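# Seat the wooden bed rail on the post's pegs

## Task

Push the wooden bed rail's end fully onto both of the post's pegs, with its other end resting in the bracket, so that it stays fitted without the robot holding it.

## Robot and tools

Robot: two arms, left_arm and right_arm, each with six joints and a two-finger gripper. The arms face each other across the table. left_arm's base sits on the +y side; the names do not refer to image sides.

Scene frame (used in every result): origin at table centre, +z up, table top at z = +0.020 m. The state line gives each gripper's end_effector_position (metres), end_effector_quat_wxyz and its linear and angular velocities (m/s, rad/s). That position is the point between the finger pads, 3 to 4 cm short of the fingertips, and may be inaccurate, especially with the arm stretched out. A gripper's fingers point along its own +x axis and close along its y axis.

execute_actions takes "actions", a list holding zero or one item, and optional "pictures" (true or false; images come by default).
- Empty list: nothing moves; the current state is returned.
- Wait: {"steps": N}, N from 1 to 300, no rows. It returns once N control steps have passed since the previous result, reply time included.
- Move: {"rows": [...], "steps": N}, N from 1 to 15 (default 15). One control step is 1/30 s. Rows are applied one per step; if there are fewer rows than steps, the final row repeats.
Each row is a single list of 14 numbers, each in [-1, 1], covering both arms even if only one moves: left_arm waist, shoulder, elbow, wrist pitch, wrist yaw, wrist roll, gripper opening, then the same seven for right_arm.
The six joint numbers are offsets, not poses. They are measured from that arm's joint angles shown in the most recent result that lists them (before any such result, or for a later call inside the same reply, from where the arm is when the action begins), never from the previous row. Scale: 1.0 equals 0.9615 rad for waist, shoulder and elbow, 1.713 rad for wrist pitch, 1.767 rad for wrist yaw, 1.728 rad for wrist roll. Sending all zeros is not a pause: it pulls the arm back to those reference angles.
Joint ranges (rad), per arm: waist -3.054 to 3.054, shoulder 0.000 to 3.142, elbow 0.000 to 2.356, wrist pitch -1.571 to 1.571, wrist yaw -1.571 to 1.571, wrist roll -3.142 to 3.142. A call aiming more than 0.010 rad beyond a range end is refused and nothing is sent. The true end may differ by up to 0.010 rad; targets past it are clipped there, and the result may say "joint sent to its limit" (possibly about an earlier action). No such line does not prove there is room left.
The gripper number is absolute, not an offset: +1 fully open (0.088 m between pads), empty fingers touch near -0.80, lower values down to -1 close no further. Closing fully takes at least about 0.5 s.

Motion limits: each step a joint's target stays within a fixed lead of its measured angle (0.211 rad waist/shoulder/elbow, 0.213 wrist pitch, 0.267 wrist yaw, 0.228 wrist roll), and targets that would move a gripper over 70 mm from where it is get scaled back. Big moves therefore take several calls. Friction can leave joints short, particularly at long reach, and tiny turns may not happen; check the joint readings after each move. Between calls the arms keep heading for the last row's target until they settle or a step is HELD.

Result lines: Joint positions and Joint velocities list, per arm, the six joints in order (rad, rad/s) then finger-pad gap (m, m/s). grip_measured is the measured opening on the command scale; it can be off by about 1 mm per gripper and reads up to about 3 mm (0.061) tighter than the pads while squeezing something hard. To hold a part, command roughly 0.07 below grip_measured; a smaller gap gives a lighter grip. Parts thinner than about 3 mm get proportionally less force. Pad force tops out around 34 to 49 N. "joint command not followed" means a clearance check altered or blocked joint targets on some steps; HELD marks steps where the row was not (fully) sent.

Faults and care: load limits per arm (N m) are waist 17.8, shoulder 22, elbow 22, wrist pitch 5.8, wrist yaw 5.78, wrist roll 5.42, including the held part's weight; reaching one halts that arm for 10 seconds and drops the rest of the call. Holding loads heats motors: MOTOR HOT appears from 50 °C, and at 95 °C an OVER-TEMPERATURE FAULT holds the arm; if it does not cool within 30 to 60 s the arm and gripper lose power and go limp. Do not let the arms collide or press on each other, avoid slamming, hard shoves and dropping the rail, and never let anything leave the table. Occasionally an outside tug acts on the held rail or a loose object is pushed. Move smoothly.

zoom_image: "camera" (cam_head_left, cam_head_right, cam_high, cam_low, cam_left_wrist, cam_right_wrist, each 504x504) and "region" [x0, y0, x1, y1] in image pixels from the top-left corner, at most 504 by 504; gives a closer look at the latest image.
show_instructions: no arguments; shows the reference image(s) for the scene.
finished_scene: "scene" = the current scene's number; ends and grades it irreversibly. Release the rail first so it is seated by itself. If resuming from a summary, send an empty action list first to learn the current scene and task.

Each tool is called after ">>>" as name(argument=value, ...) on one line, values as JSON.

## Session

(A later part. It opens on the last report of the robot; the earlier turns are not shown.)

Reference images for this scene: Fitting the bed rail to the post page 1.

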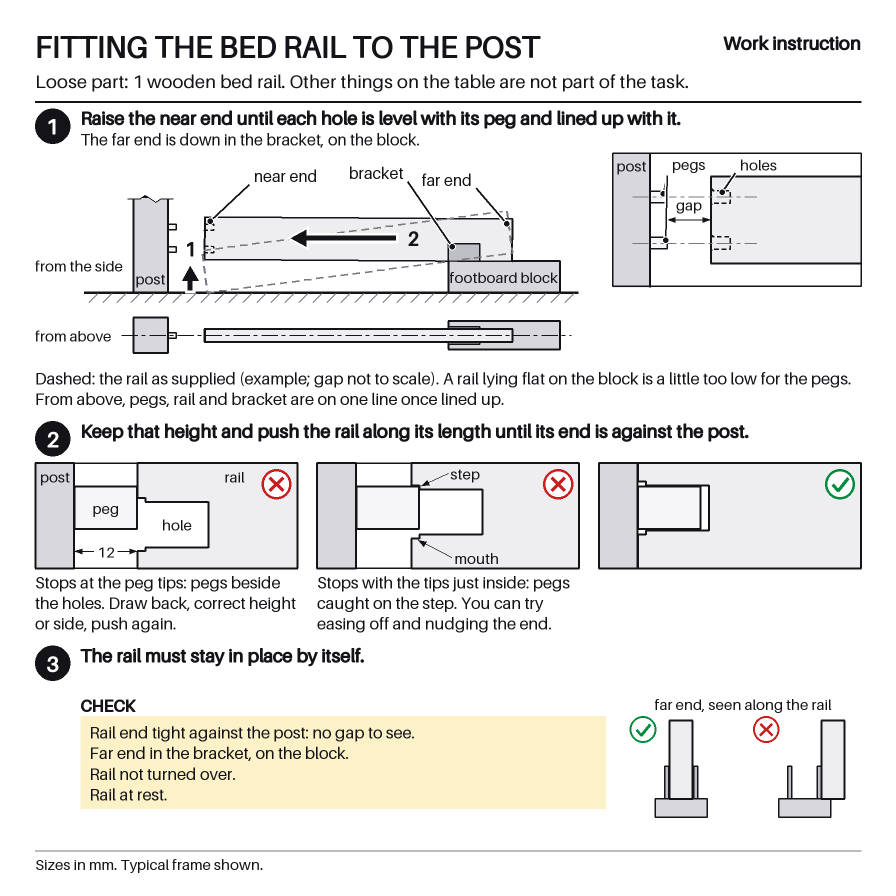

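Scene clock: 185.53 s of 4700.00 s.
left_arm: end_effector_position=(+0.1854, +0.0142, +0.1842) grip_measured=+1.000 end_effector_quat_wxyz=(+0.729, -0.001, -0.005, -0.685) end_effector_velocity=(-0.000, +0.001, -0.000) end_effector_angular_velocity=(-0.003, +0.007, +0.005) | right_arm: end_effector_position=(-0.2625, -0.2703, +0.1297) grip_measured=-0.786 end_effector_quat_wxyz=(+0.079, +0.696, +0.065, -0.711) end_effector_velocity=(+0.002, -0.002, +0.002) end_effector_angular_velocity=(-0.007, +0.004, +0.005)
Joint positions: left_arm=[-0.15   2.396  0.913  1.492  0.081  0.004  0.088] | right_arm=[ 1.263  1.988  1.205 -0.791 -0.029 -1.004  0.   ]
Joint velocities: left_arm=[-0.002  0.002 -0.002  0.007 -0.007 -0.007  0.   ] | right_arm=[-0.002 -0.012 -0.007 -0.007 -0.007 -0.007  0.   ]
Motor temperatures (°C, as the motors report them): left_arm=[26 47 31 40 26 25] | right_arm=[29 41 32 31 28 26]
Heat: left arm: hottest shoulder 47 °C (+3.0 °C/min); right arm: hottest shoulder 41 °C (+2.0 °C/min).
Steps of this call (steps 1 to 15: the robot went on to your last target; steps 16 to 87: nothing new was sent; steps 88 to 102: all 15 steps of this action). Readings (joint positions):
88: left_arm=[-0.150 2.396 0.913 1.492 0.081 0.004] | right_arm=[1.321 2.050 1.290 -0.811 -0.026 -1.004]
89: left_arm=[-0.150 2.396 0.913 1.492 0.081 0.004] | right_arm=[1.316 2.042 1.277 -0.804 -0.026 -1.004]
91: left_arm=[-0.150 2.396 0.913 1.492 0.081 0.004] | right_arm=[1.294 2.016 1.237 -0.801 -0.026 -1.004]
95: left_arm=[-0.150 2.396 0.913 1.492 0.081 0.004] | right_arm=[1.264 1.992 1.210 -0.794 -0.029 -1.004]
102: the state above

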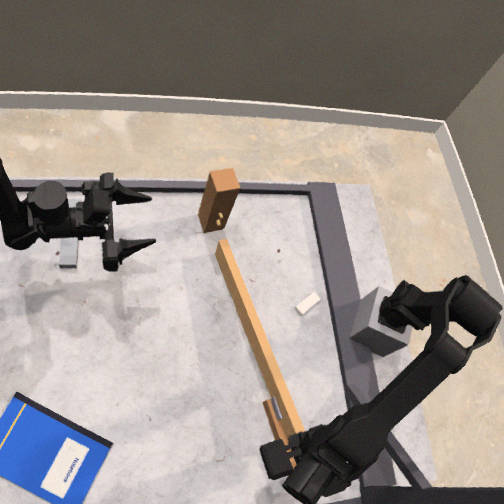

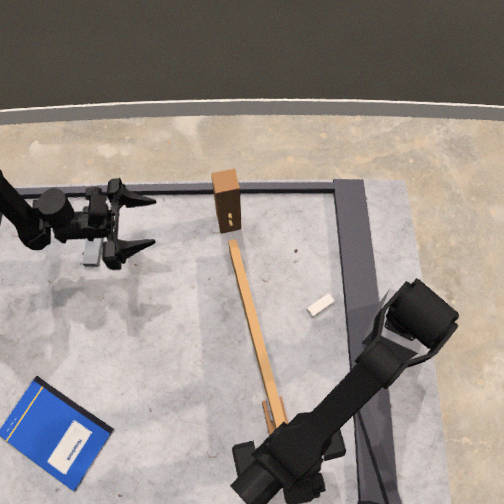

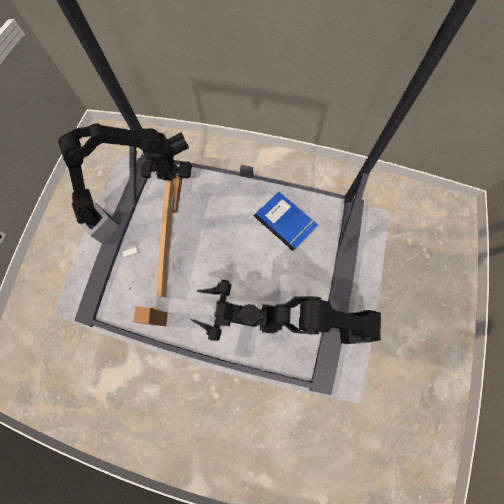

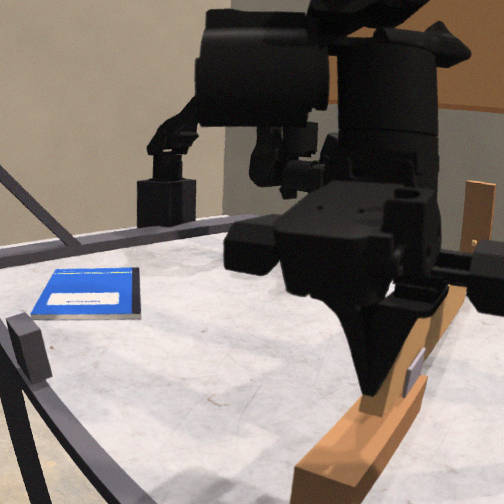

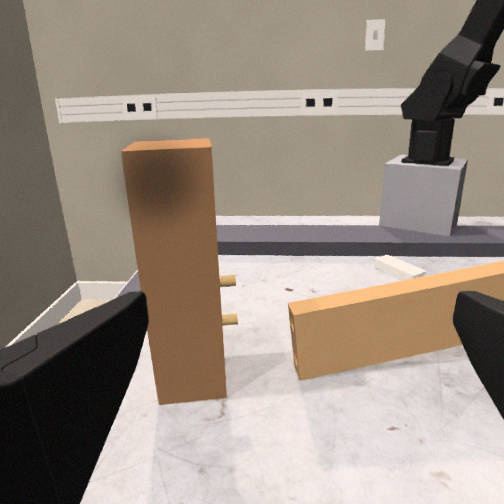

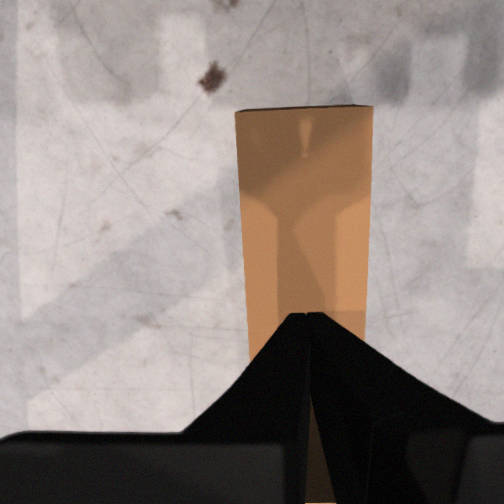

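>>> execute_actions(actions=[{"rows":[[0,0,0,0,0,0,1, -0.025,-0.025,-0.033,0.005,0,0,-0.8],[0,0,0,0,0,0,1, -0.05,-0.05,-0.066,0.01,0,0,-0.8],[0,0,0,0,0,0,1, -0.075,-0.075,-0.1,0.015,0,0,-0.8]],"steps":15}])

Scene clock: 188.53 s of 4700.00 s.
left_arm: end_effector_position=(+0.1854, +0.0142, +0.1842) grip_measured=+1.000 end_effector_quat_wxyz=(+0.729, -0.001, -0.005, -0.685) end_effector_velocity=(-0.000, +0.002, +0.001) end_effector_angular_velocity=(-0.003, +0.007, +0.005) | right_arm: end_effector_position=(-0.2347, -0.2673, +0.1306) grip_measured=-0.786 end_effector_quat_wxyz=(+0.054, +0.696, +0.041, -0.714) end_effector_velocity=(+0.004, -0.005, +0.001) end_effector_angular_velocity=(-0.021, -0.008, +0.005)
Joint positions: left_arm=[-0.15   2.396  0.913  1.492  0.081  0.004  0.088] | right_arm=[ 1.194  1.93   1.124 -0.765 -0.032 -1.004  0.   ]
Joint velocities: left_arm=[-0.002 -0.002 -0.007  0.007 -0.007 -0.007  0.   ] | right_arm=[-0.002 -0.007 -0.007 -0.022 -0.007 -0.007 -0.   ]
Motor temperatures (°C, as the motors report them): left_arm=[26 47 31 40 26 25] | right_arm=[29 41 32 30 28 26]
Heat: left arm: hottest shoulder 47 °C (+3.0 °C/min); right arm: hottest shoulder 41 °C (+2.0 °C/min).
Steps of this call (steps 1 to 15: the robot went on to your last target; steps 16 to 75: nothing new was sent; steps 76 to 90: all 15 steps of this action). Readings (joint positions):
76: left_arm=[-0.150 2.396 0.913 1.492 0.081 0.004] | right_arm=[1.262 1.986 1.201 -0.786 -0.029 -1.004]
77: left_arm=[-0.150 2.396 0.913 1.492 0.081 0.004] | right_arm=[1.257 1.979 1.190 -0.777 -0.032 -1.004]
79: left_arm=[-0.150 2.396 0.913 1.492 0.081 0.004] | right_arm=[1.233 1.954 1.156 -0.770 -0.034 -1.004]
83: left_arm=[-0.150 2.396 0.913 1.492 0.081 0.004] | right_arm=[1.196 1.933 1.128 -0.769 -0.032 -1.004]
90: the state above

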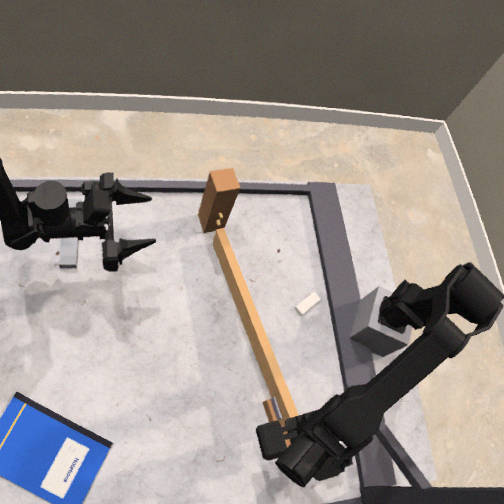

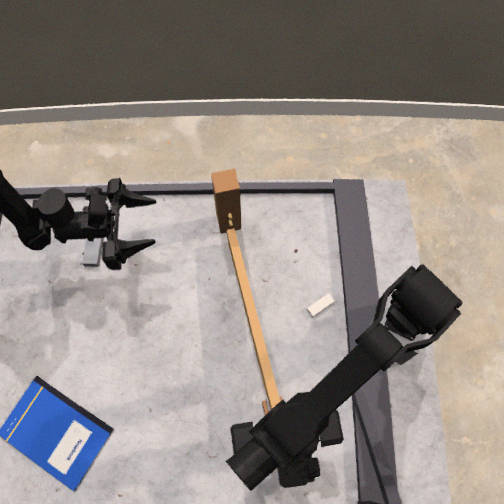

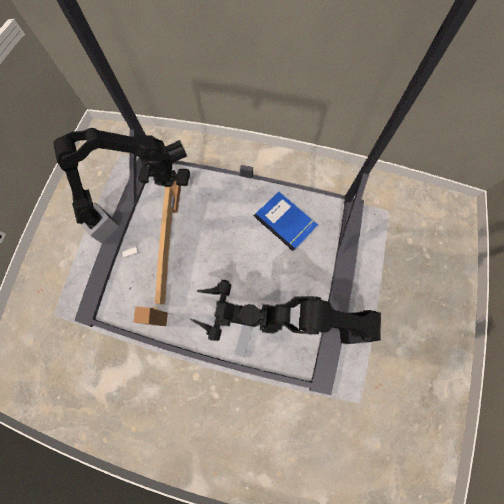

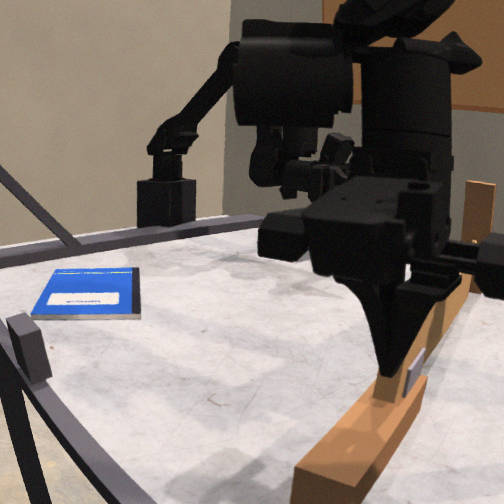

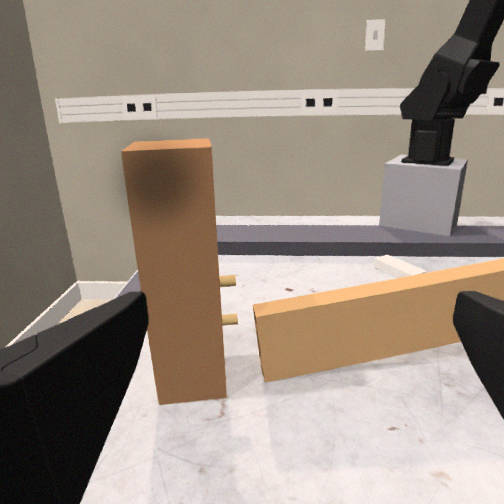

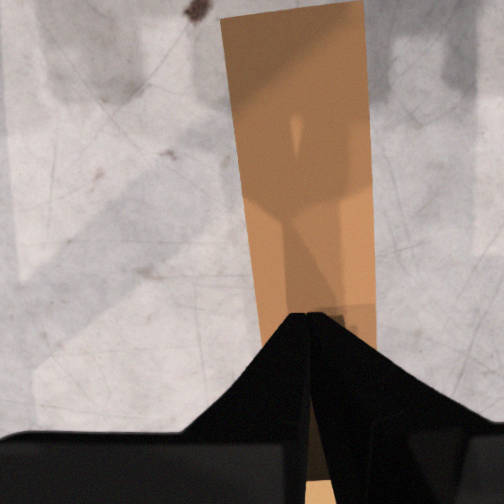

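>>> execute_actions(actions=[{"rows":[[0,0,0,0,0,0,1, 0,-0.05,0.3,-0.2,0,0,-0.8]],"steps":15}], pictures=false)

>>> execute_actions(actions=[{"rows":[[0,0,0,0,0,0,1, -0.9,-0.1,-0.2,0.05,0.018,-0.52,1]],"steps":15}], pictures=false)

>>> execute_actions(actions=[{"steps":45}], pictures=false)

Scene clock: 193.13 s of 4700.00 s.
left_arm: end_effector_position=(+0.1854, +0.0142, +0.1842) grip_measured=+1.000 end_effector_quat_wxyz=(+0.729, -0.001, -0.005, -0.685) end_effector_velocity=(+0.004, +0.002, -0.000) end_effector_angular_velocity=(+0.007, +0.009, +0.024) | right_arm: end_effector_position=(-0.2466, -0.2533, +0.2128) grip_measured=-0.786 end_effector_quat_wxyz=(+0.055, +0.697, +0.040, -0.714) end_effector_velocity=(+0.005, -0.007, +0.000) end_effector_angular_velocity=(-0.032, -0.018, +0.020)
Joint positions: left_arm=[-0.15   2.396  0.913  1.492  0.081  0.004  0.088] | right_arm=[ 1.194  1.876  1.404 -1.102 -0.032 -1.004  0.   ]
Joint velocities: left_arm=[ 0.002 -0.007 -0.007 -0.007 -0.022 -0.007  0.   ] | right_arm=[-0.002 -0.002 -0.002 -0.037 -0.007 -0.022  0.   ]
Motor temperatures (°C, as the motors report them): left_arm=[26 47 31 40 26 25] | right_arm=[28 42 32 30 28 26]
Heat: left arm: hottest shoulder 47 °C (+2.0 °C/min); right arm: hottest shoulder 42 °C (+3.0 °C/min).
Steps of this call (steps 1 to 15: the robot went on to your last target; steps 16 to 90: nothing new was sent; then 1.10 s passed at rest; steps 91 to 105: all 15 steps of this action). Readings (joint positions):
91: left_arm=[-0.150 2.396 0.913 1.492 0.081 0.004] | right_arm=[1.194 1.929 1.163 -0.832 -0.032 -1.004]
92: left_arm=[-0.150 2.396 0.913 1.492 0.081 0.004] | right_arm=[1.194 1.929 1.208 -0.901 -0.032 -1.004]
94: left_arm=[-0.150 2.396 0.913 1.492 0.081 0.004] | right_arm=[1.194 1.915 1.308 -1.000 -0.032 -1.004]
98: left_arm=[-0.150 2.396 0.913 1.492 0.081 0.004] | right_arm=[1.194 1.876 1.400 -1.079 -0.032 -1.004]
105: the state above

Scene clock: 193.63 s of 4700.00 s.
left_arm: end_effector_position=(+0.1854, +0.0142, +0.1842) grip_measured=+1.000 end_effector_quat_wxyz=(+0.729, -0.001, -0.005, -0.685) end_effector_velocity=(+0.004, +0.001, +0.002) end_effector_angular_velocity=(-0.009, +0.021, +0.024) | right_arm: end_effector_position=(+0.0197, -0.2012, +0.1949) grip_measured=+0.924 end_effector_quat_wxyz=(+0.061, +0.705, +0.051, -0.704) end_effector_velocity=(+0.283, -0.050, -0.000) end_effector_angular_velocity=(-0.017, +0.017, -0.396)
Joint positions: left_arm=[-0.15   2.396  0.913  1.492  0.081  0.004  0.088] | right_arm=[ 0.365  1.795  1.228 -1.017  0.004 -1.857  0.084]
Joint velocities: left_arm=[ 0.002 -0.002 -0.002  0.007 -0.022 -0.022  0.   ] | right_arm=[-0.916 -0.032 -0.042 -0.007 -0.007 -0.52   0.082]
Motor temperatures (°C, as the motors report them): left_arm=[26 47 31 40 26 25] | right_arm=[28 42 32 30 28 26]
Heat: left arm: hottest shoulder 47 °C (+2.0 °C/min); right arm: hottest shoulder 42 °C (+3.0 °C/min).
Steps of this call (steps 1 to 15: all 15 steps of this action). Readings (joint positions):
1: left_arm=[-0.150 2.396 0.913 1.492 0.081 0.004] | right_arm=[1.179 1.862 1.374 -1.070 -0.035 -1.055]
2: left_arm=[-0.150 2.396 0.913 1.492 0.081 0.004] | right_arm=[1.142 1.845 1.338 -1.060 -0.031 -1.115]
4: left_arm=[-0.150 2.396 0.913 1.492 0.081 0.004] | right_arm=[1.031 1.820 1.278 -1.048 -0.016 -1.244]
8: left_arm=[-0.150 2.396 0.913 1.492 0.081 0.004] | right_arm=[0.770 1.807 1.236 -1.023 -0.005 -1.516]
15: the state above

Scene clock: 195.13 s of 4700.00 s.
left_arm: end_effector_position=(+0.1854, +0.0142, +0.1842) grip_measured=+1.000 end_effector_quat_wxyz=(+0.729, -0.001, -0.005, -0.685) end_effector_velocity=(-0.000, +0.001, -0.006) end_effector_angular_velocity=(+0.026, +0.011, +0.005) | right_arm: end_effector_position=(+0.0305, -0.2037, +0.1946) grip_measured=+1.000 end_effector_quat_wxyz=(+0.064, +0.704, +0.052, -0.705) end_effector_velocity=(-0.000, +0.001, +0.000) end_effector_angular_velocity=(+0.008, +0.006, +0.019)
Joint positions: left_arm=[-0.15   2.396  0.913  1.492  0.081  0.004  0.088] | right_arm=[ 0.33   1.794  1.224 -1.017  0.003 -1.898  0.088]
Joint velocities: left_arm=[-0.002 -0.002 -0.007 -0.022 -0.007 -0.007  0.   ] | right_arm=[-0.002 -0.002 -0.002  0.007 -0.007 -0.022  0.   ]
Motor temperatures (°C, as the motors report them): left_arm=[26 47 31 40 26 25] | right_arm=[28 42 31 30 28 26]
Heat: left arm: hottest shoulder 47 °C (+2.0 °C/min); right arm: hottest shoulder 42 °C (+3.0 °C/min).
Steps of this call (steps 1 to 30: the robot went on to your last target; steps 31 to 45: nothing new was sent). Readings (joint positions):
1: left_arm=[-0.150 2.396 0.913 1.492 0.081 0.004] | right_arm=[0.343 1.795 1.226 -1.017 0.004 -1.869]
2: left_arm=[-0.150 2.396 0.913 1.492 0.081 0.004] | right_arm=[0.332 1.794 1.225 -1.017 0.004 -1.878]
4: left_arm=[-0.150 2.396 0.913 1.492 0.081 0.004] | right_arm=[0.329 1.794 1.224 -1.017 0.004 -1.888]
8: left_arm=[-0.150 2.396 0.913 1.492 0.081 0.004] | right_arm=[0.330 1.794 1.224 -1.017 0.003 -1.895]
45: the state above
All arms were judged still, so your last target was given up. Only a new action makes them travel on or press farther. Fingers that are still opening or closing keep moving.

Go to grip pose [0.33 2.0 0.97 −0.54].

>>> execute_actions(actions=[{"rows":[[0,0,0,0,0,0,1, 0,0.215,-0.265,0.278,0,0,1]],"steps":15}], pictures=false)

>>> execute_actions(actions=[{"steps":15}])

Scene clock: 197.27 s of 4700.00 s.
left_arm: end_effector_position=(+0.1854, +0.0142, +0.1842) grip_measured=+1.000 end_effector_quat_wxyz=(+0.729, -0.001, -0.005, -0.685) end_effector_velocity=(+0.002, -0.000, +0.001) end_effector_angular_velocity=(-0.007, -0.008, +0.020) | right_arm: end_effector_position=(+0.0297, -0.2085, +0.0821) grip_measured=+1.000 end_effector_quat_wxyz=(+0.058, +0.706, +0.058, -0.704) end_effector_velocity=(+0.005, +0.007, -0.002) end_effector_angular_velocity=(+0.049, -0.016, -0.000)
Joint positions: left_arm=[-0.15   2.396  0.913  1.492  0.081  0.004  0.088] | right_arm=[ 0.33   1.996  0.977 -0.551  0.003 -1.898  0.088]
Joint velocities: left_arm=[-0.002  0.002  0.002  0.007 -0.022  0.007  0.   ] | right_arm=[-0.007 -0.002 -0.017  0.066  0.007 -0.007  0.   ]
Motor temperatures (°C, as the motors report them): left_arm=[26 47 31 40 26 25] | right_arm=[28 42 31 30 28 26]
Heat: left arm: hottest shoulder 47 °C (+2.0 °C/min); right arm: hottest shoulder 42 °C (+3.0 °C/min).
Steps of this call (steps 1 to 49: nothing new was sent; steps 50 to 64: all 15 steps of this action). Readings (joint positions):
50: left_arm=[-0.150 2.396 0.913 1.492 0.081 0.004] | right_arm=[0.330 1.807 1.200 -0.980 0.003 -1.898]
51: left_arm=[-0.150 2.396 0.913 1.492 0.081 0.004] | right_arm=[0.330 1.821 1.174 -0.930 0.003 -1.898]
53: left_arm=[-0.150 2.396 0.913 1.492 0.081 0.004] | right_arm=[0.330 1.881 1.103 -0.833 0.003 -1.898]
57: left_arm=[-0.150 2.396 0.913 1.492 0.081 0.004] | right_arm=[0.330 1.990 0.989 -0.628 0.003 -1.898]
64: the state above

Scene clock: 197.77 s of 4700.00 s.
left_arm: end_effector_position=(+0.1854, +0.0142, +0.1842) grip_measured=+1.000 end_effector_quat_wxyz=(+0.729, -0.001, -0.005, -0.685) end_effector_velocity=(-0.000, +0.000, -0.001) end_effector_angular_velocity=(+0.007, +0.008, +0.005) | right_arm: end_effector_position=(+0.0299, -0.2069, +0.0820) grip_measured=+1.000 end_effector_quat_wxyz=(+0.055, +0.707, +0.061, -0.703) end_effector_velocity=(-0.001, -0.002, +0.000) end_effector_angular_velocity=(-0.006, +0.008, +0.005)
Joint positions: left_arm=[-0.15   2.396  0.913  1.492  0.081  0.004  0.088] | right_arm=[ 0.33   1.996  0.977 -0.543  0.003 -1.898  0.088]
Joint velocities: left_arm=[-0.002 -0.002 -0.002 -0.007 -0.007 -0.007  0.   ] | right_arm=[-0.002 -0.002 -0.002 -0.007 -0.007 -0.007  0.   ]
Motor temperatures (°C, as the motors report them): left_arm=[26 47 31 40 26 25] | right_arm=[28 42 31 30 28 26]
Heat: left arm: hottest shoulder 47 °C (+2.0 °C/min); right arm: hottest shoulder 42 °C (+3.0 °C/min).
Steps of this call (steps 1 to 15: the robot went on to your last target). Readings (joint positions):
1: left_arm=[-0.150 2.396 0.913 1.492 0.081 0.004] | right_arm=[0.330 1.996 0.977 -0.549 0.003 -1.898]
2: left_arm=[-0.150 2.396 0.913 1.492 0.081 0.004] | right_arm=[0.330 1.996 0.977 -0.545 0.003 -1.898]
4: left_arm=[-0.150 2.396 0.913 1.492 0.081 0.004] | right_arm=[0.330 1.996 0.977 -0.544 0.003 -1.898]
8: left_arm=[-0.150 2.396 0.913 1.492 0.081 0.004] | right_arm=[0.330 1.996 0.977 -0.543 0.003 -1.898]
15: the state above
All arms were judged still, so your last target was given up. Only a new action makes them travel on or press farther. Fingers that are still opening or closing keep moving.

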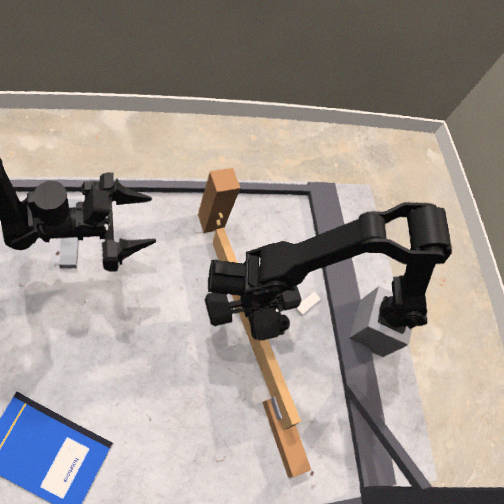

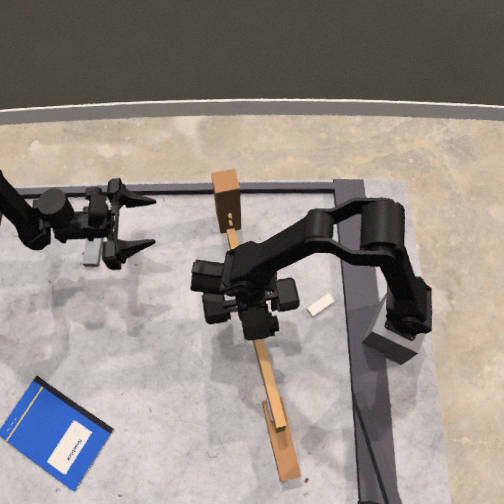

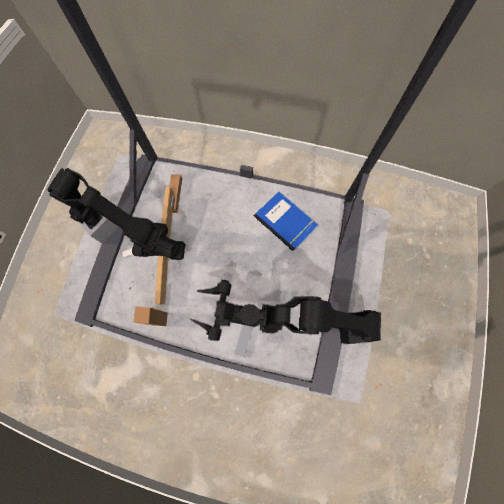

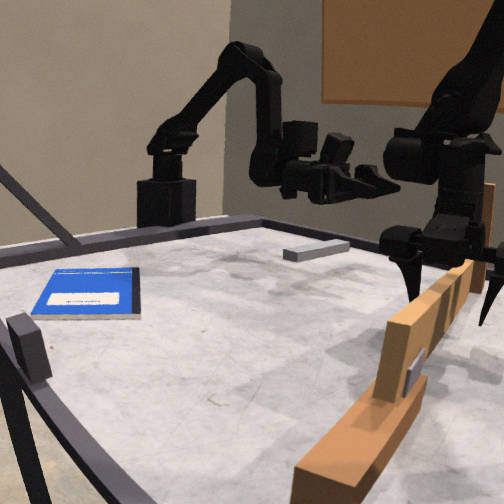

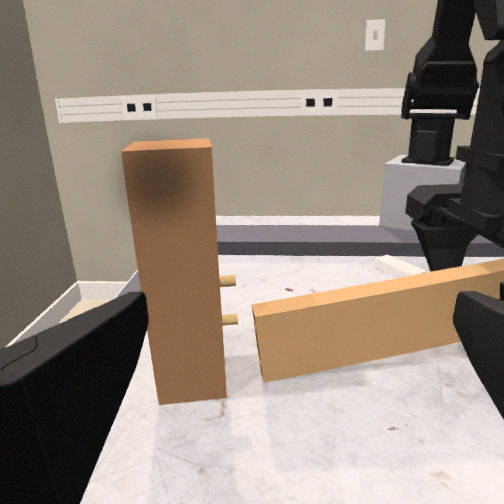

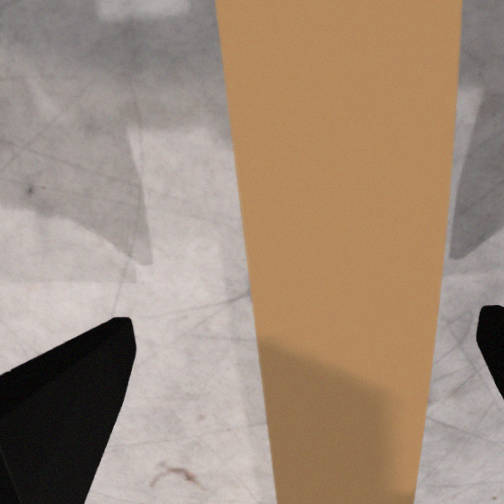

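>>> execute_actions(actions=[{"rows":[[0,0,0,0,0,0,1, 0,-0.015,-0.035,0.01,0,0,1]],"steps":10}])

Scene clock: 200.47 s of 4700.00 s.
left_arm: end_effector_position=(+0.1854, +0.0142, +0.1842) grip_measured=+1.000 end_effector_quat_wxyz=(+0.729, -0.001, -0.005, -0.685) end_effector_velocity=(-0.000, +0.002, +0.001) end_effector_angular_velocity=(-0.004, +0.022, +0.005) | right_arm: end_effector_position=(+0.0290, -0.2128, +0.0781) grip_measured=+1.000 end_effector_quat_wxyz=(+0.058, +0.706, +0.058, -0.704) end_effector_velocity=(-0.001, -0.001, +0.002) end_effector_angular_velocity=(-0.001, +0.008, +0.005)
Joint positions: left_arm=[-0.15   2.396  0.913  1.492  0.081  0.004  0.088] | right_arm=[ 0.33   1.995  0.954 -0.529  0.003 -1.898  0.088]
Joint velocities: left_arm=[-0.002 -0.002 -0.007  0.007 -0.007 -0.022  0.   ] | right_arm=[-0.002 -0.007 -0.002 -0.007 -0.007 -0.007  0.   ]
Motor temperatures (°C, as the motors report them): left_arm=[26 47 31 40 26 25] | right_arm=[28 42 31 30 27 26]
Heat: left arm: hottest shoulder 47 °C (+2.0 °C/min); right arm: hottest shoulder 42 °C (+2.0 °C/min).
Steps of this call (steps 1 to 71: nothing new was sent; steps 72 to 81: all 10 steps of this action). Readings (joint positions):
72: left_arm=[-0.150 2.396 0.913 1.492 0.081 0.004] | right_arm=[0.330 1.995 0.972 -0.537 0.003 -1.898]
73: left_arm=[-0.150 2.396 0.913 1.492 0.081 0.004] | right_arm=[0.330 1.995 0.968 -0.534 0.003 -1.898]
75: left_arm=[-0.150 2.396 0.913 1.492 0.081 0.004] | right_arm=[0.330 1.995 0.959 -0.533 0.003 -1.898]
79: left_arm=[-0.150 2.396 0.913 1.492 0.081 0.004] | right_arm=[0.330 1.995 0.954 -0.529 0.003 -1.898]
81: the state above

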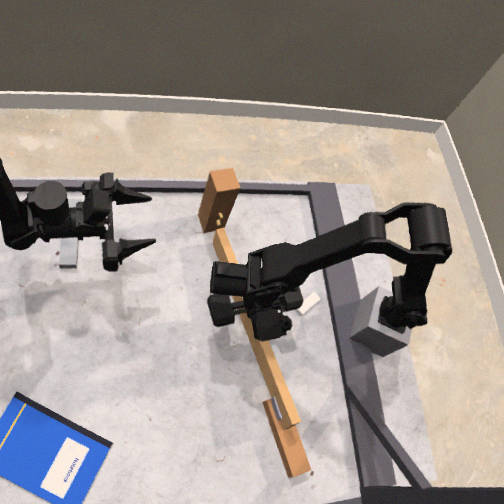

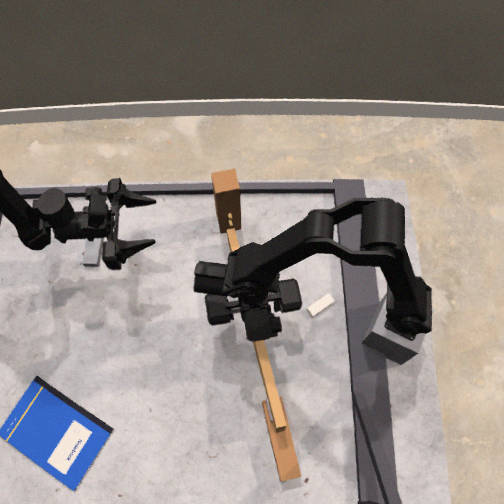

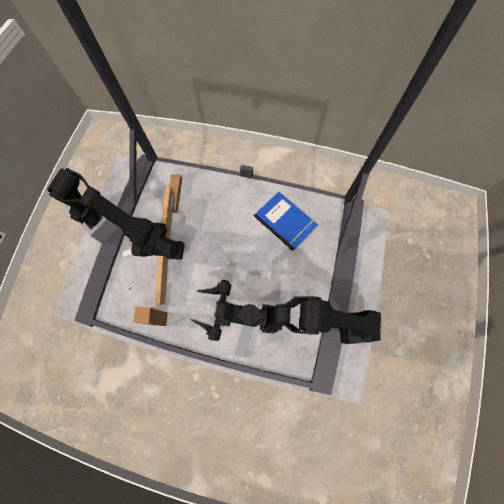

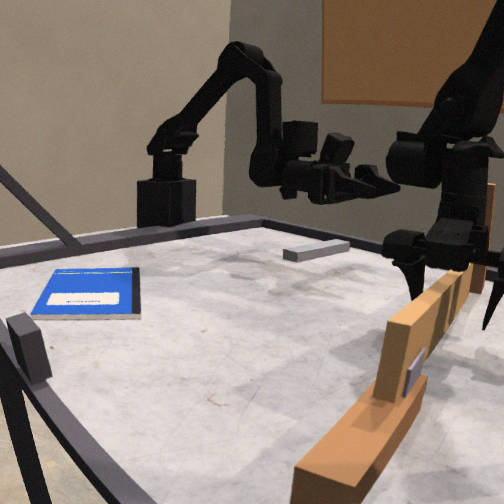

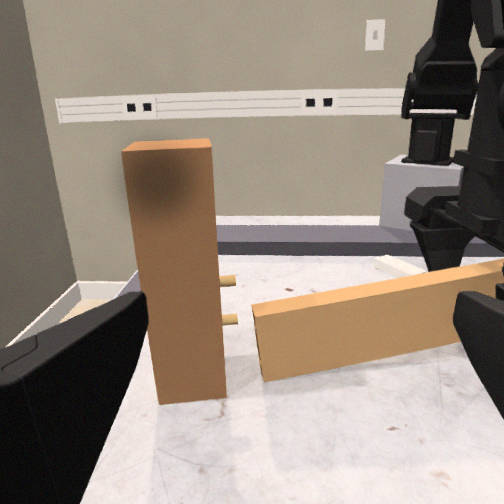

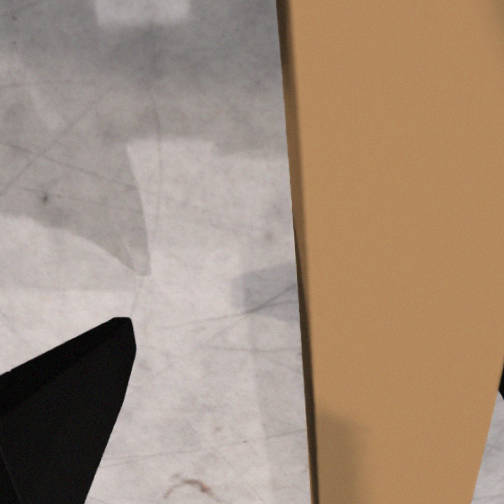

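Wrong way; go the other direction (~+13 mm y).

>>> execute_actions(actions=[{"rows":[[0,0,0,0,0,0,1, 0,0.02,0.06,-0.02,0,0,1]],"steps":12}])

Scene clock: 202.23 s of 4700.00 s.
left_arm: end_effector_position=(+0.1854, +0.0142, +0.1842) grip_measured=+1.000 end_effector_quat_wxyz=(+0.729, -0.001, -0.005, -0.685) end_effector_velocity=(-0.000, -0.001, +0.006) end_effector_angular_velocity=(-0.017, +0.005, +0.015) | right_arm: end_effector_position=(+0.0308, -0.2017, +0.0853) grip_measured=+1.000 end_effector_quat_wxyz=(+0.054, +0.707, +0.062, -0.703) end_effector_velocity=(+0.003, -0.002, -0.002) end_effector_angular_velocity=(-0.013, -0.005, -0.015)
Joint positions: left_arm=[-0.15   2.396  0.913  1.492  0.081  0.004  0.088] | right_arm=[ 0.33   2.     1.001 -0.56   0.003 -1.898  0.088]
Joint velocities: left_arm=[-0.007 -0.007  0.002  0.007 -0.022 -0.007  0.   ] | right_arm=[-0.007  0.007  0.002 -0.007  0.007  0.007  0.   ]
Motor temperatures (°C, as the motors report them): left_arm=[26 47 31 40 26 25] | right_arm=[28 42 31 30 27 26]
Heat: left arm: hottest shoulder 47 °C (+2.0 °C/min); right arm: hottest shoulder 42 °C (+2.0 °C/min).
Steps of this call (steps 1 to 15: the robot went on to your last target; steps 16 to 41: nothing new was sent; steps 42 to 53: all 12 steps of this action). Readings (joint positions):
42: left_arm=[-0.150 2.396 0.913 1.492 0.081 0.004] | right_arm=[0.330 1.996 0.961 -0.538 0.003 -1.898]
43: left_arm=[-0.150 2.396 0.913 1.492 0.081 0.004] | right_arm=[0.330 1.997 0.969 -0.545 0.003 -1.898]
45: left_arm=[-0.150 2.396 0.913 1.492 0.081 0.004] | right_arm=[0.330 1.998 0.986 -0.551 0.003 -1.898]
49: left_arm=[-0.150 2.396 0.913 1.492 0.081 0.004] | right_arm=[0.330 1.998 1.001 -0.558 0.003 -1.898]
53: the state above

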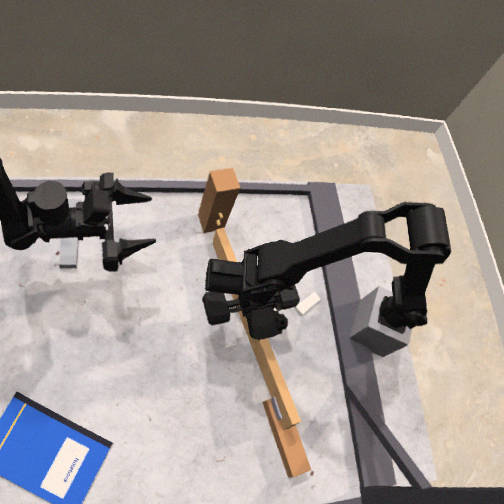

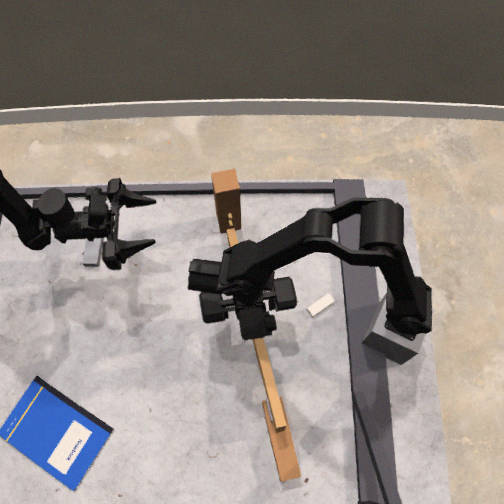

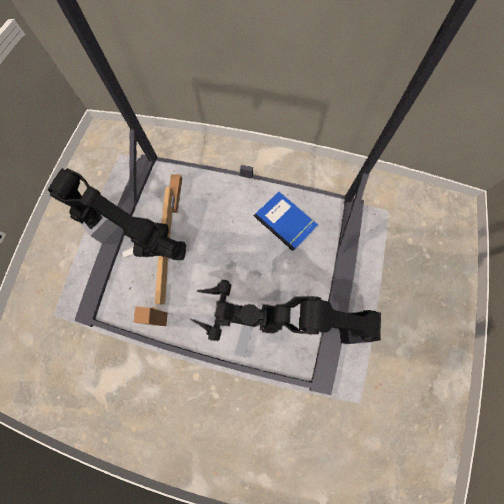

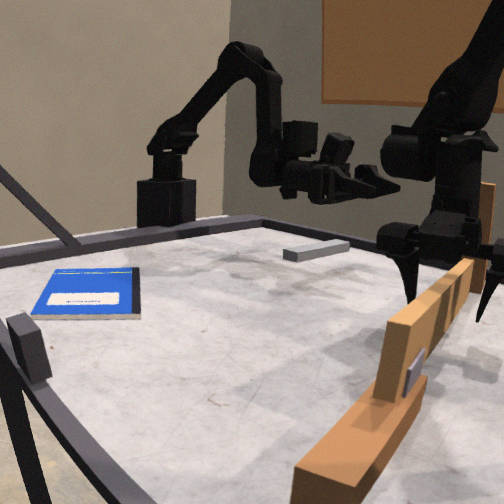

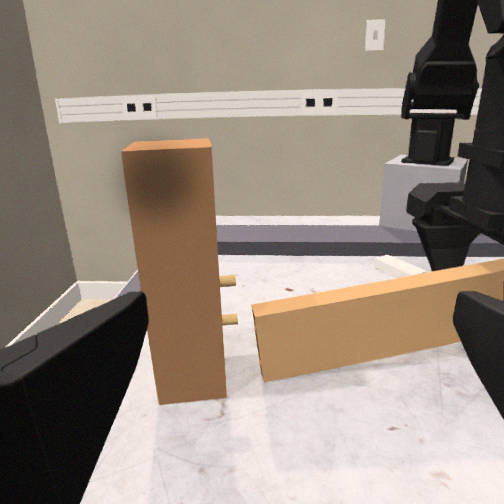

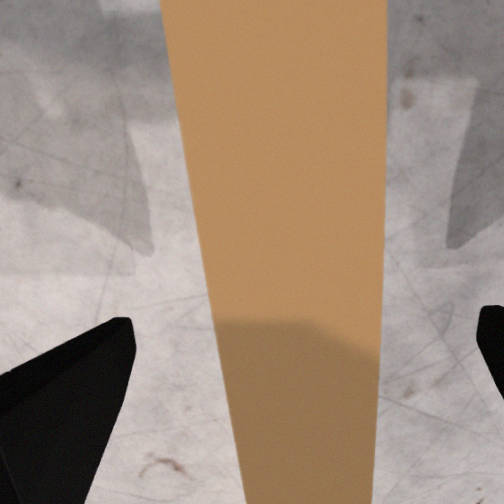

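Centered. Lower slightly and grip.

>>> execute_actions(actions=[{"rows":[[0,0,0,0,0,0,1, 0,0.03,0,0.015,0,0,1],[0,0,0,0,0,0,1, 0,0.03,0,0.015,0,0,1],[0,0,0,0,0,0,1, 0,0.03,0,0.015,0,0,1],[0,0,0,0,0,0,1, 0,0.03,0,0.015,0,0,-0.65]],"steps":15}], pictures=false)

>>> execute_actions(actions=[{"steps":15}], pictures=false)

>>> execute_actions(actions=[{"rows":[[0,0,0,0,0,0,1, 0,-0.03,0,-0.017,0.01,0,-0.65],[0,0,0,0,0,0,1, 0,-0.06,0,-0.034,0.02,0,-0.65],[0,0,0,0,0,0,1, 0,-0.09,0,-0.05,0.03,0,-0.65]],"steps":15}])

Scene clock: 207.90 s of 4700.00 s.
left_arm: end_effector_position=(+0.1854, +0.0142, +0.1842) grip_measured=+1.000 end_effector_quat_wxyz=(+0.729, -0.001, -0.005, -0.685) end_effector_velocity=(+0.002, +0.000, +0.001) end_effector_angular_velocity=(+0.002, +0.008, +0.019) | right_arm: end_effector_position=(+0.0313, -0.1994, +0.0809) grip_measured=-0.381 end_effector_quat_wxyz=(+0.052, +0.708, +0.064, -0.702) end_effector_velocity=(-0.003, -0.006, -0.007) end_effector_angular_velocity=(-0.030, +0.012, +0.010)
Joint positions: left_arm=[-0.15   2.396  0.913  1.492  0.081  0.004  0.088] | right_arm=[ 0.33   2.015  1.001 -0.539  0.004 -1.898  0.02 ]
Joint velocities: left_arm=[-0.002 -0.007 -0.002 -0.007 -0.022 -0.007  0.   ] | right_arm=[ 0.002  0.022 -0.002 -0.007 -0.007 -0.007 -0.175]
Motor temperatures (°C, as the motors report them): left_arm=[26 47 31 40 26 25] | right_arm=[28 41 31 30 27 26]
Heat: left arm: hottest shoulder 47 °C (+2.0 °C/min); right arm: hottest shoulder 41 °C (+1.0 °C/min).
Steps of this call (steps 1 to 15: the robot went on to your last target; steps 16 to 90: nothing new was sent; then 2.17 s passed at rest; steps 91 to 105: all 15 steps of this action). Readings (joint positions):
91: left_arm=[-0.150 2.396 0.913 1.492 0.081 0.004] | right_arm=[0.330 2.003 1.001 -0.558 0.003 -1.898]
92: left_arm=[-0.150 2.396 0.913 1.492 0.081 0.004] | right_arm=[0.330 2.005 1.001 -0.551 0.003 -1.898]
94: left_arm=[-0.150 2.396 0.913 1.492 0.081 0.004] | right_arm=[0.330 2.011 1.001 -0.543 0.003 -1.898]
98: left_arm=[-0.150 2.396 0.913 1.492 0.081 0.004] | right_arm=[0.330 2.015 1.001 -0.538 0.003 -1.898]
105: the state above

Scene clock: 208.40 s of 4700.00 s.
left_arm: end_effector_position=(+0.1854, +0.0142, +0.1842) grip_measured=+1.000 end_effector_quat_wxyz=(+0.729, -0.001, -0.005, -0.685) end_effector_velocity=(-0.000, +0.000, -0.001) end_effector_angular_velocity=(+0.007, +0.009, +0.015) | right_arm: end_effector_position=(+0.0314, -0.2000, +0.0808) grip_measured=-0.450 end_effector_quat_wxyz=(+0.058, +0.708, +0.068, -0.701) end_effector_velocity=(-0.004, -0.001, +0.000) end_effector_angular_velocity=(-0.004, +0.023, +0.010)
Joint positions: left_arm=[-0.15   2.396  0.913  1.492  0.081  0.004  0.088] | right_arm=[ 0.33   2.015  1.001 -0.541  0.006 -1.911  0.017]
Joint velocities: left_arm=[-0.007 -0.002 -0.002 -0.007 -0.022 -0.007  0.   ] | right_arm=[ 0.002 -0.002 -0.002 -0.007 -0.022 -0.007  0.   ]
Motor temperatures (°C, as the motors report them): left_arm=[26 47 31 40 26 25] | right_arm=[28 41 31 30 27 26]
Heat: left arm: hottest shoulder 47 °C (+2.0 °C/min); right arm: hottest shoulder 41 °C (+1.0 °C/min).
Steps of this call (steps 1 to 15: the robot went on to your last target). Readings (joint positions):
1: left_arm=[-0.150 2.396 0.913 1.492 0.081 0.004] | right_arm=[0.330 2.015 1.001 -0.540 0.004 -1.907]
2: left_arm=[-0.150 2.396 0.913 1.492 0.081 0.004] | right_arm=[0.330 2.015 1.001 -0.541 0.006 -1.915]
4: left_arm=[-0.150 2.396 0.913 1.492 0.081 0.004] | right_arm=[0.330 2.015 1.001 -0.541 0.006 -1.911]
8: left_arm=[-0.150 2.396 0.913 1.492 0.081 0.004] | right_arm=[0.330 2.015 1.001 -0.541 0.006 -1.911]
15: the state above

Scene clock: 208.90 s of 4700.00 s.
left_arm: end_effector_position=(+0.1854, +0.0142, +0.1842) grip_measured=+1.000 end_effector_quat_wxyz=(+0.729, -0.001, -0.005, -0.685) end_effector_velocity=(-0.003, +0.000, -0.007) end_effector_angular_velocity=(+0.026, +0.011, -0.000) | right_arm: end_effector_position=(+0.0372, -0.2096, +0.0993) grip_measured=-0.450 end_effector_quat_wxyz=(+0.067, +0.724, +0.056, -0.685) end_effector_velocity=(-0.000, +0.001, +0.000) end_effector_angular_velocity=(+0.007, +0.006, +0.019)
Joint positions: left_arm=[-0.15   2.396  0.913  1.492  0.081  0.004  0.088] | right_arm=[ 0.331  1.951  0.999 -0.619  0.057 -1.907  0.017]
Joint velocities: left_arm=[-0.007  0.002 -0.002 -0.022 -0.007 -0.007  0.   ] | right_arm=[-0.002 -0.002 -0.002  0.007 -0.007 -0.022 -0.   ]
Motor temperatures (°C, as the motors report them): left_arm=[26 47 31 40 26 25] | right_arm=[28 41 31 30 27 26]
Heat: left arm: hottest shoulder 47 °C (+2.0 °C/min); right arm: hottest shoulder 41 °C (+1.0 °C/min).
Steps of this call (steps 1 to 15: all 15 steps of this action). Readings (joint positions):
1: left_arm=[-0.150 2.396 0.913 1.492 0.081 0.004] | right_arm=[0.330 2.014 1.001 -0.544 0.007 -1.912]
2: left_arm=[-0.150 2.396 0.913 1.492 0.081 0.004] | right_arm=[0.331 2.010 1.001 -0.555 0.014 -1.912]
4: left_arm=[-0.150 2.396 0.913 1.492 0.081 0.004] | right_arm=[0.331 1.991 0.999 -0.593 0.033 -1.907]
8: left_arm=[-0.150 2.396 0.913 1.492 0.081 0.004] | right_arm=[0.332 1.954 0.999 -0.615 0.055 -1.907]
15: the state above

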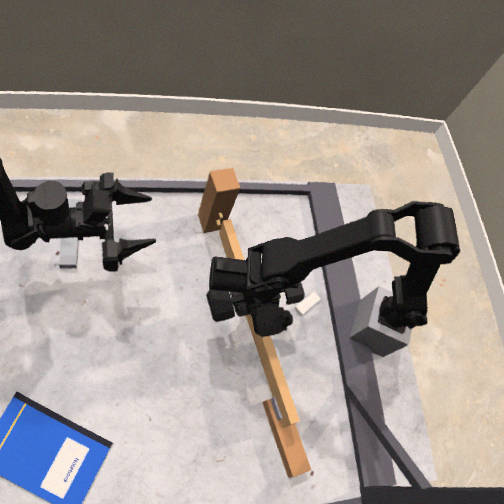

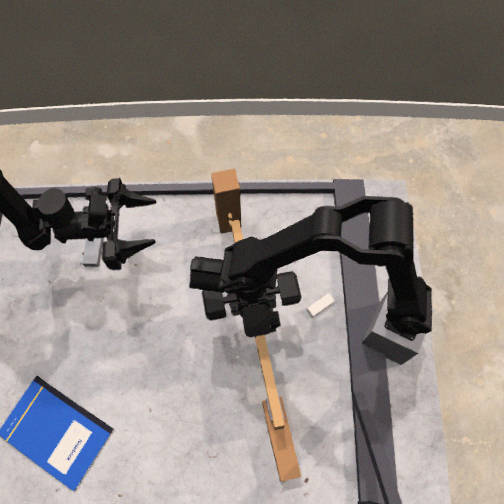

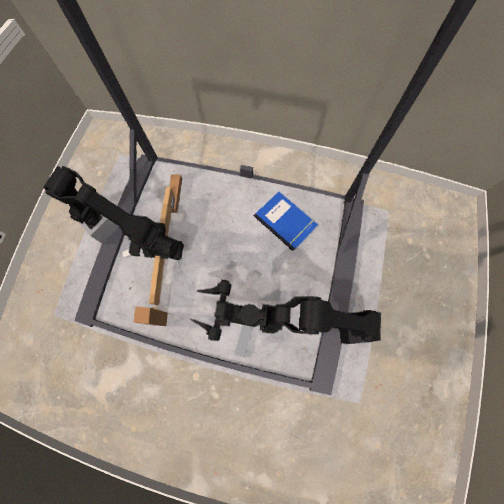

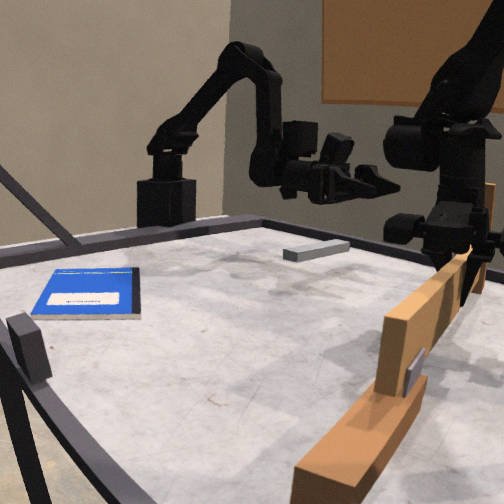

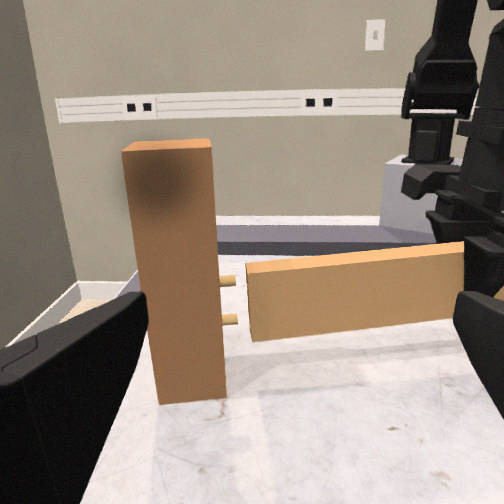

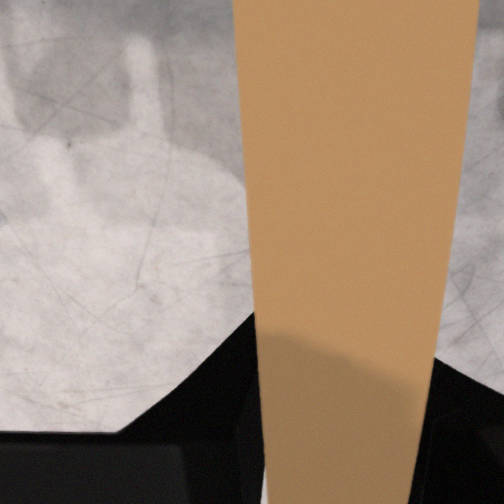

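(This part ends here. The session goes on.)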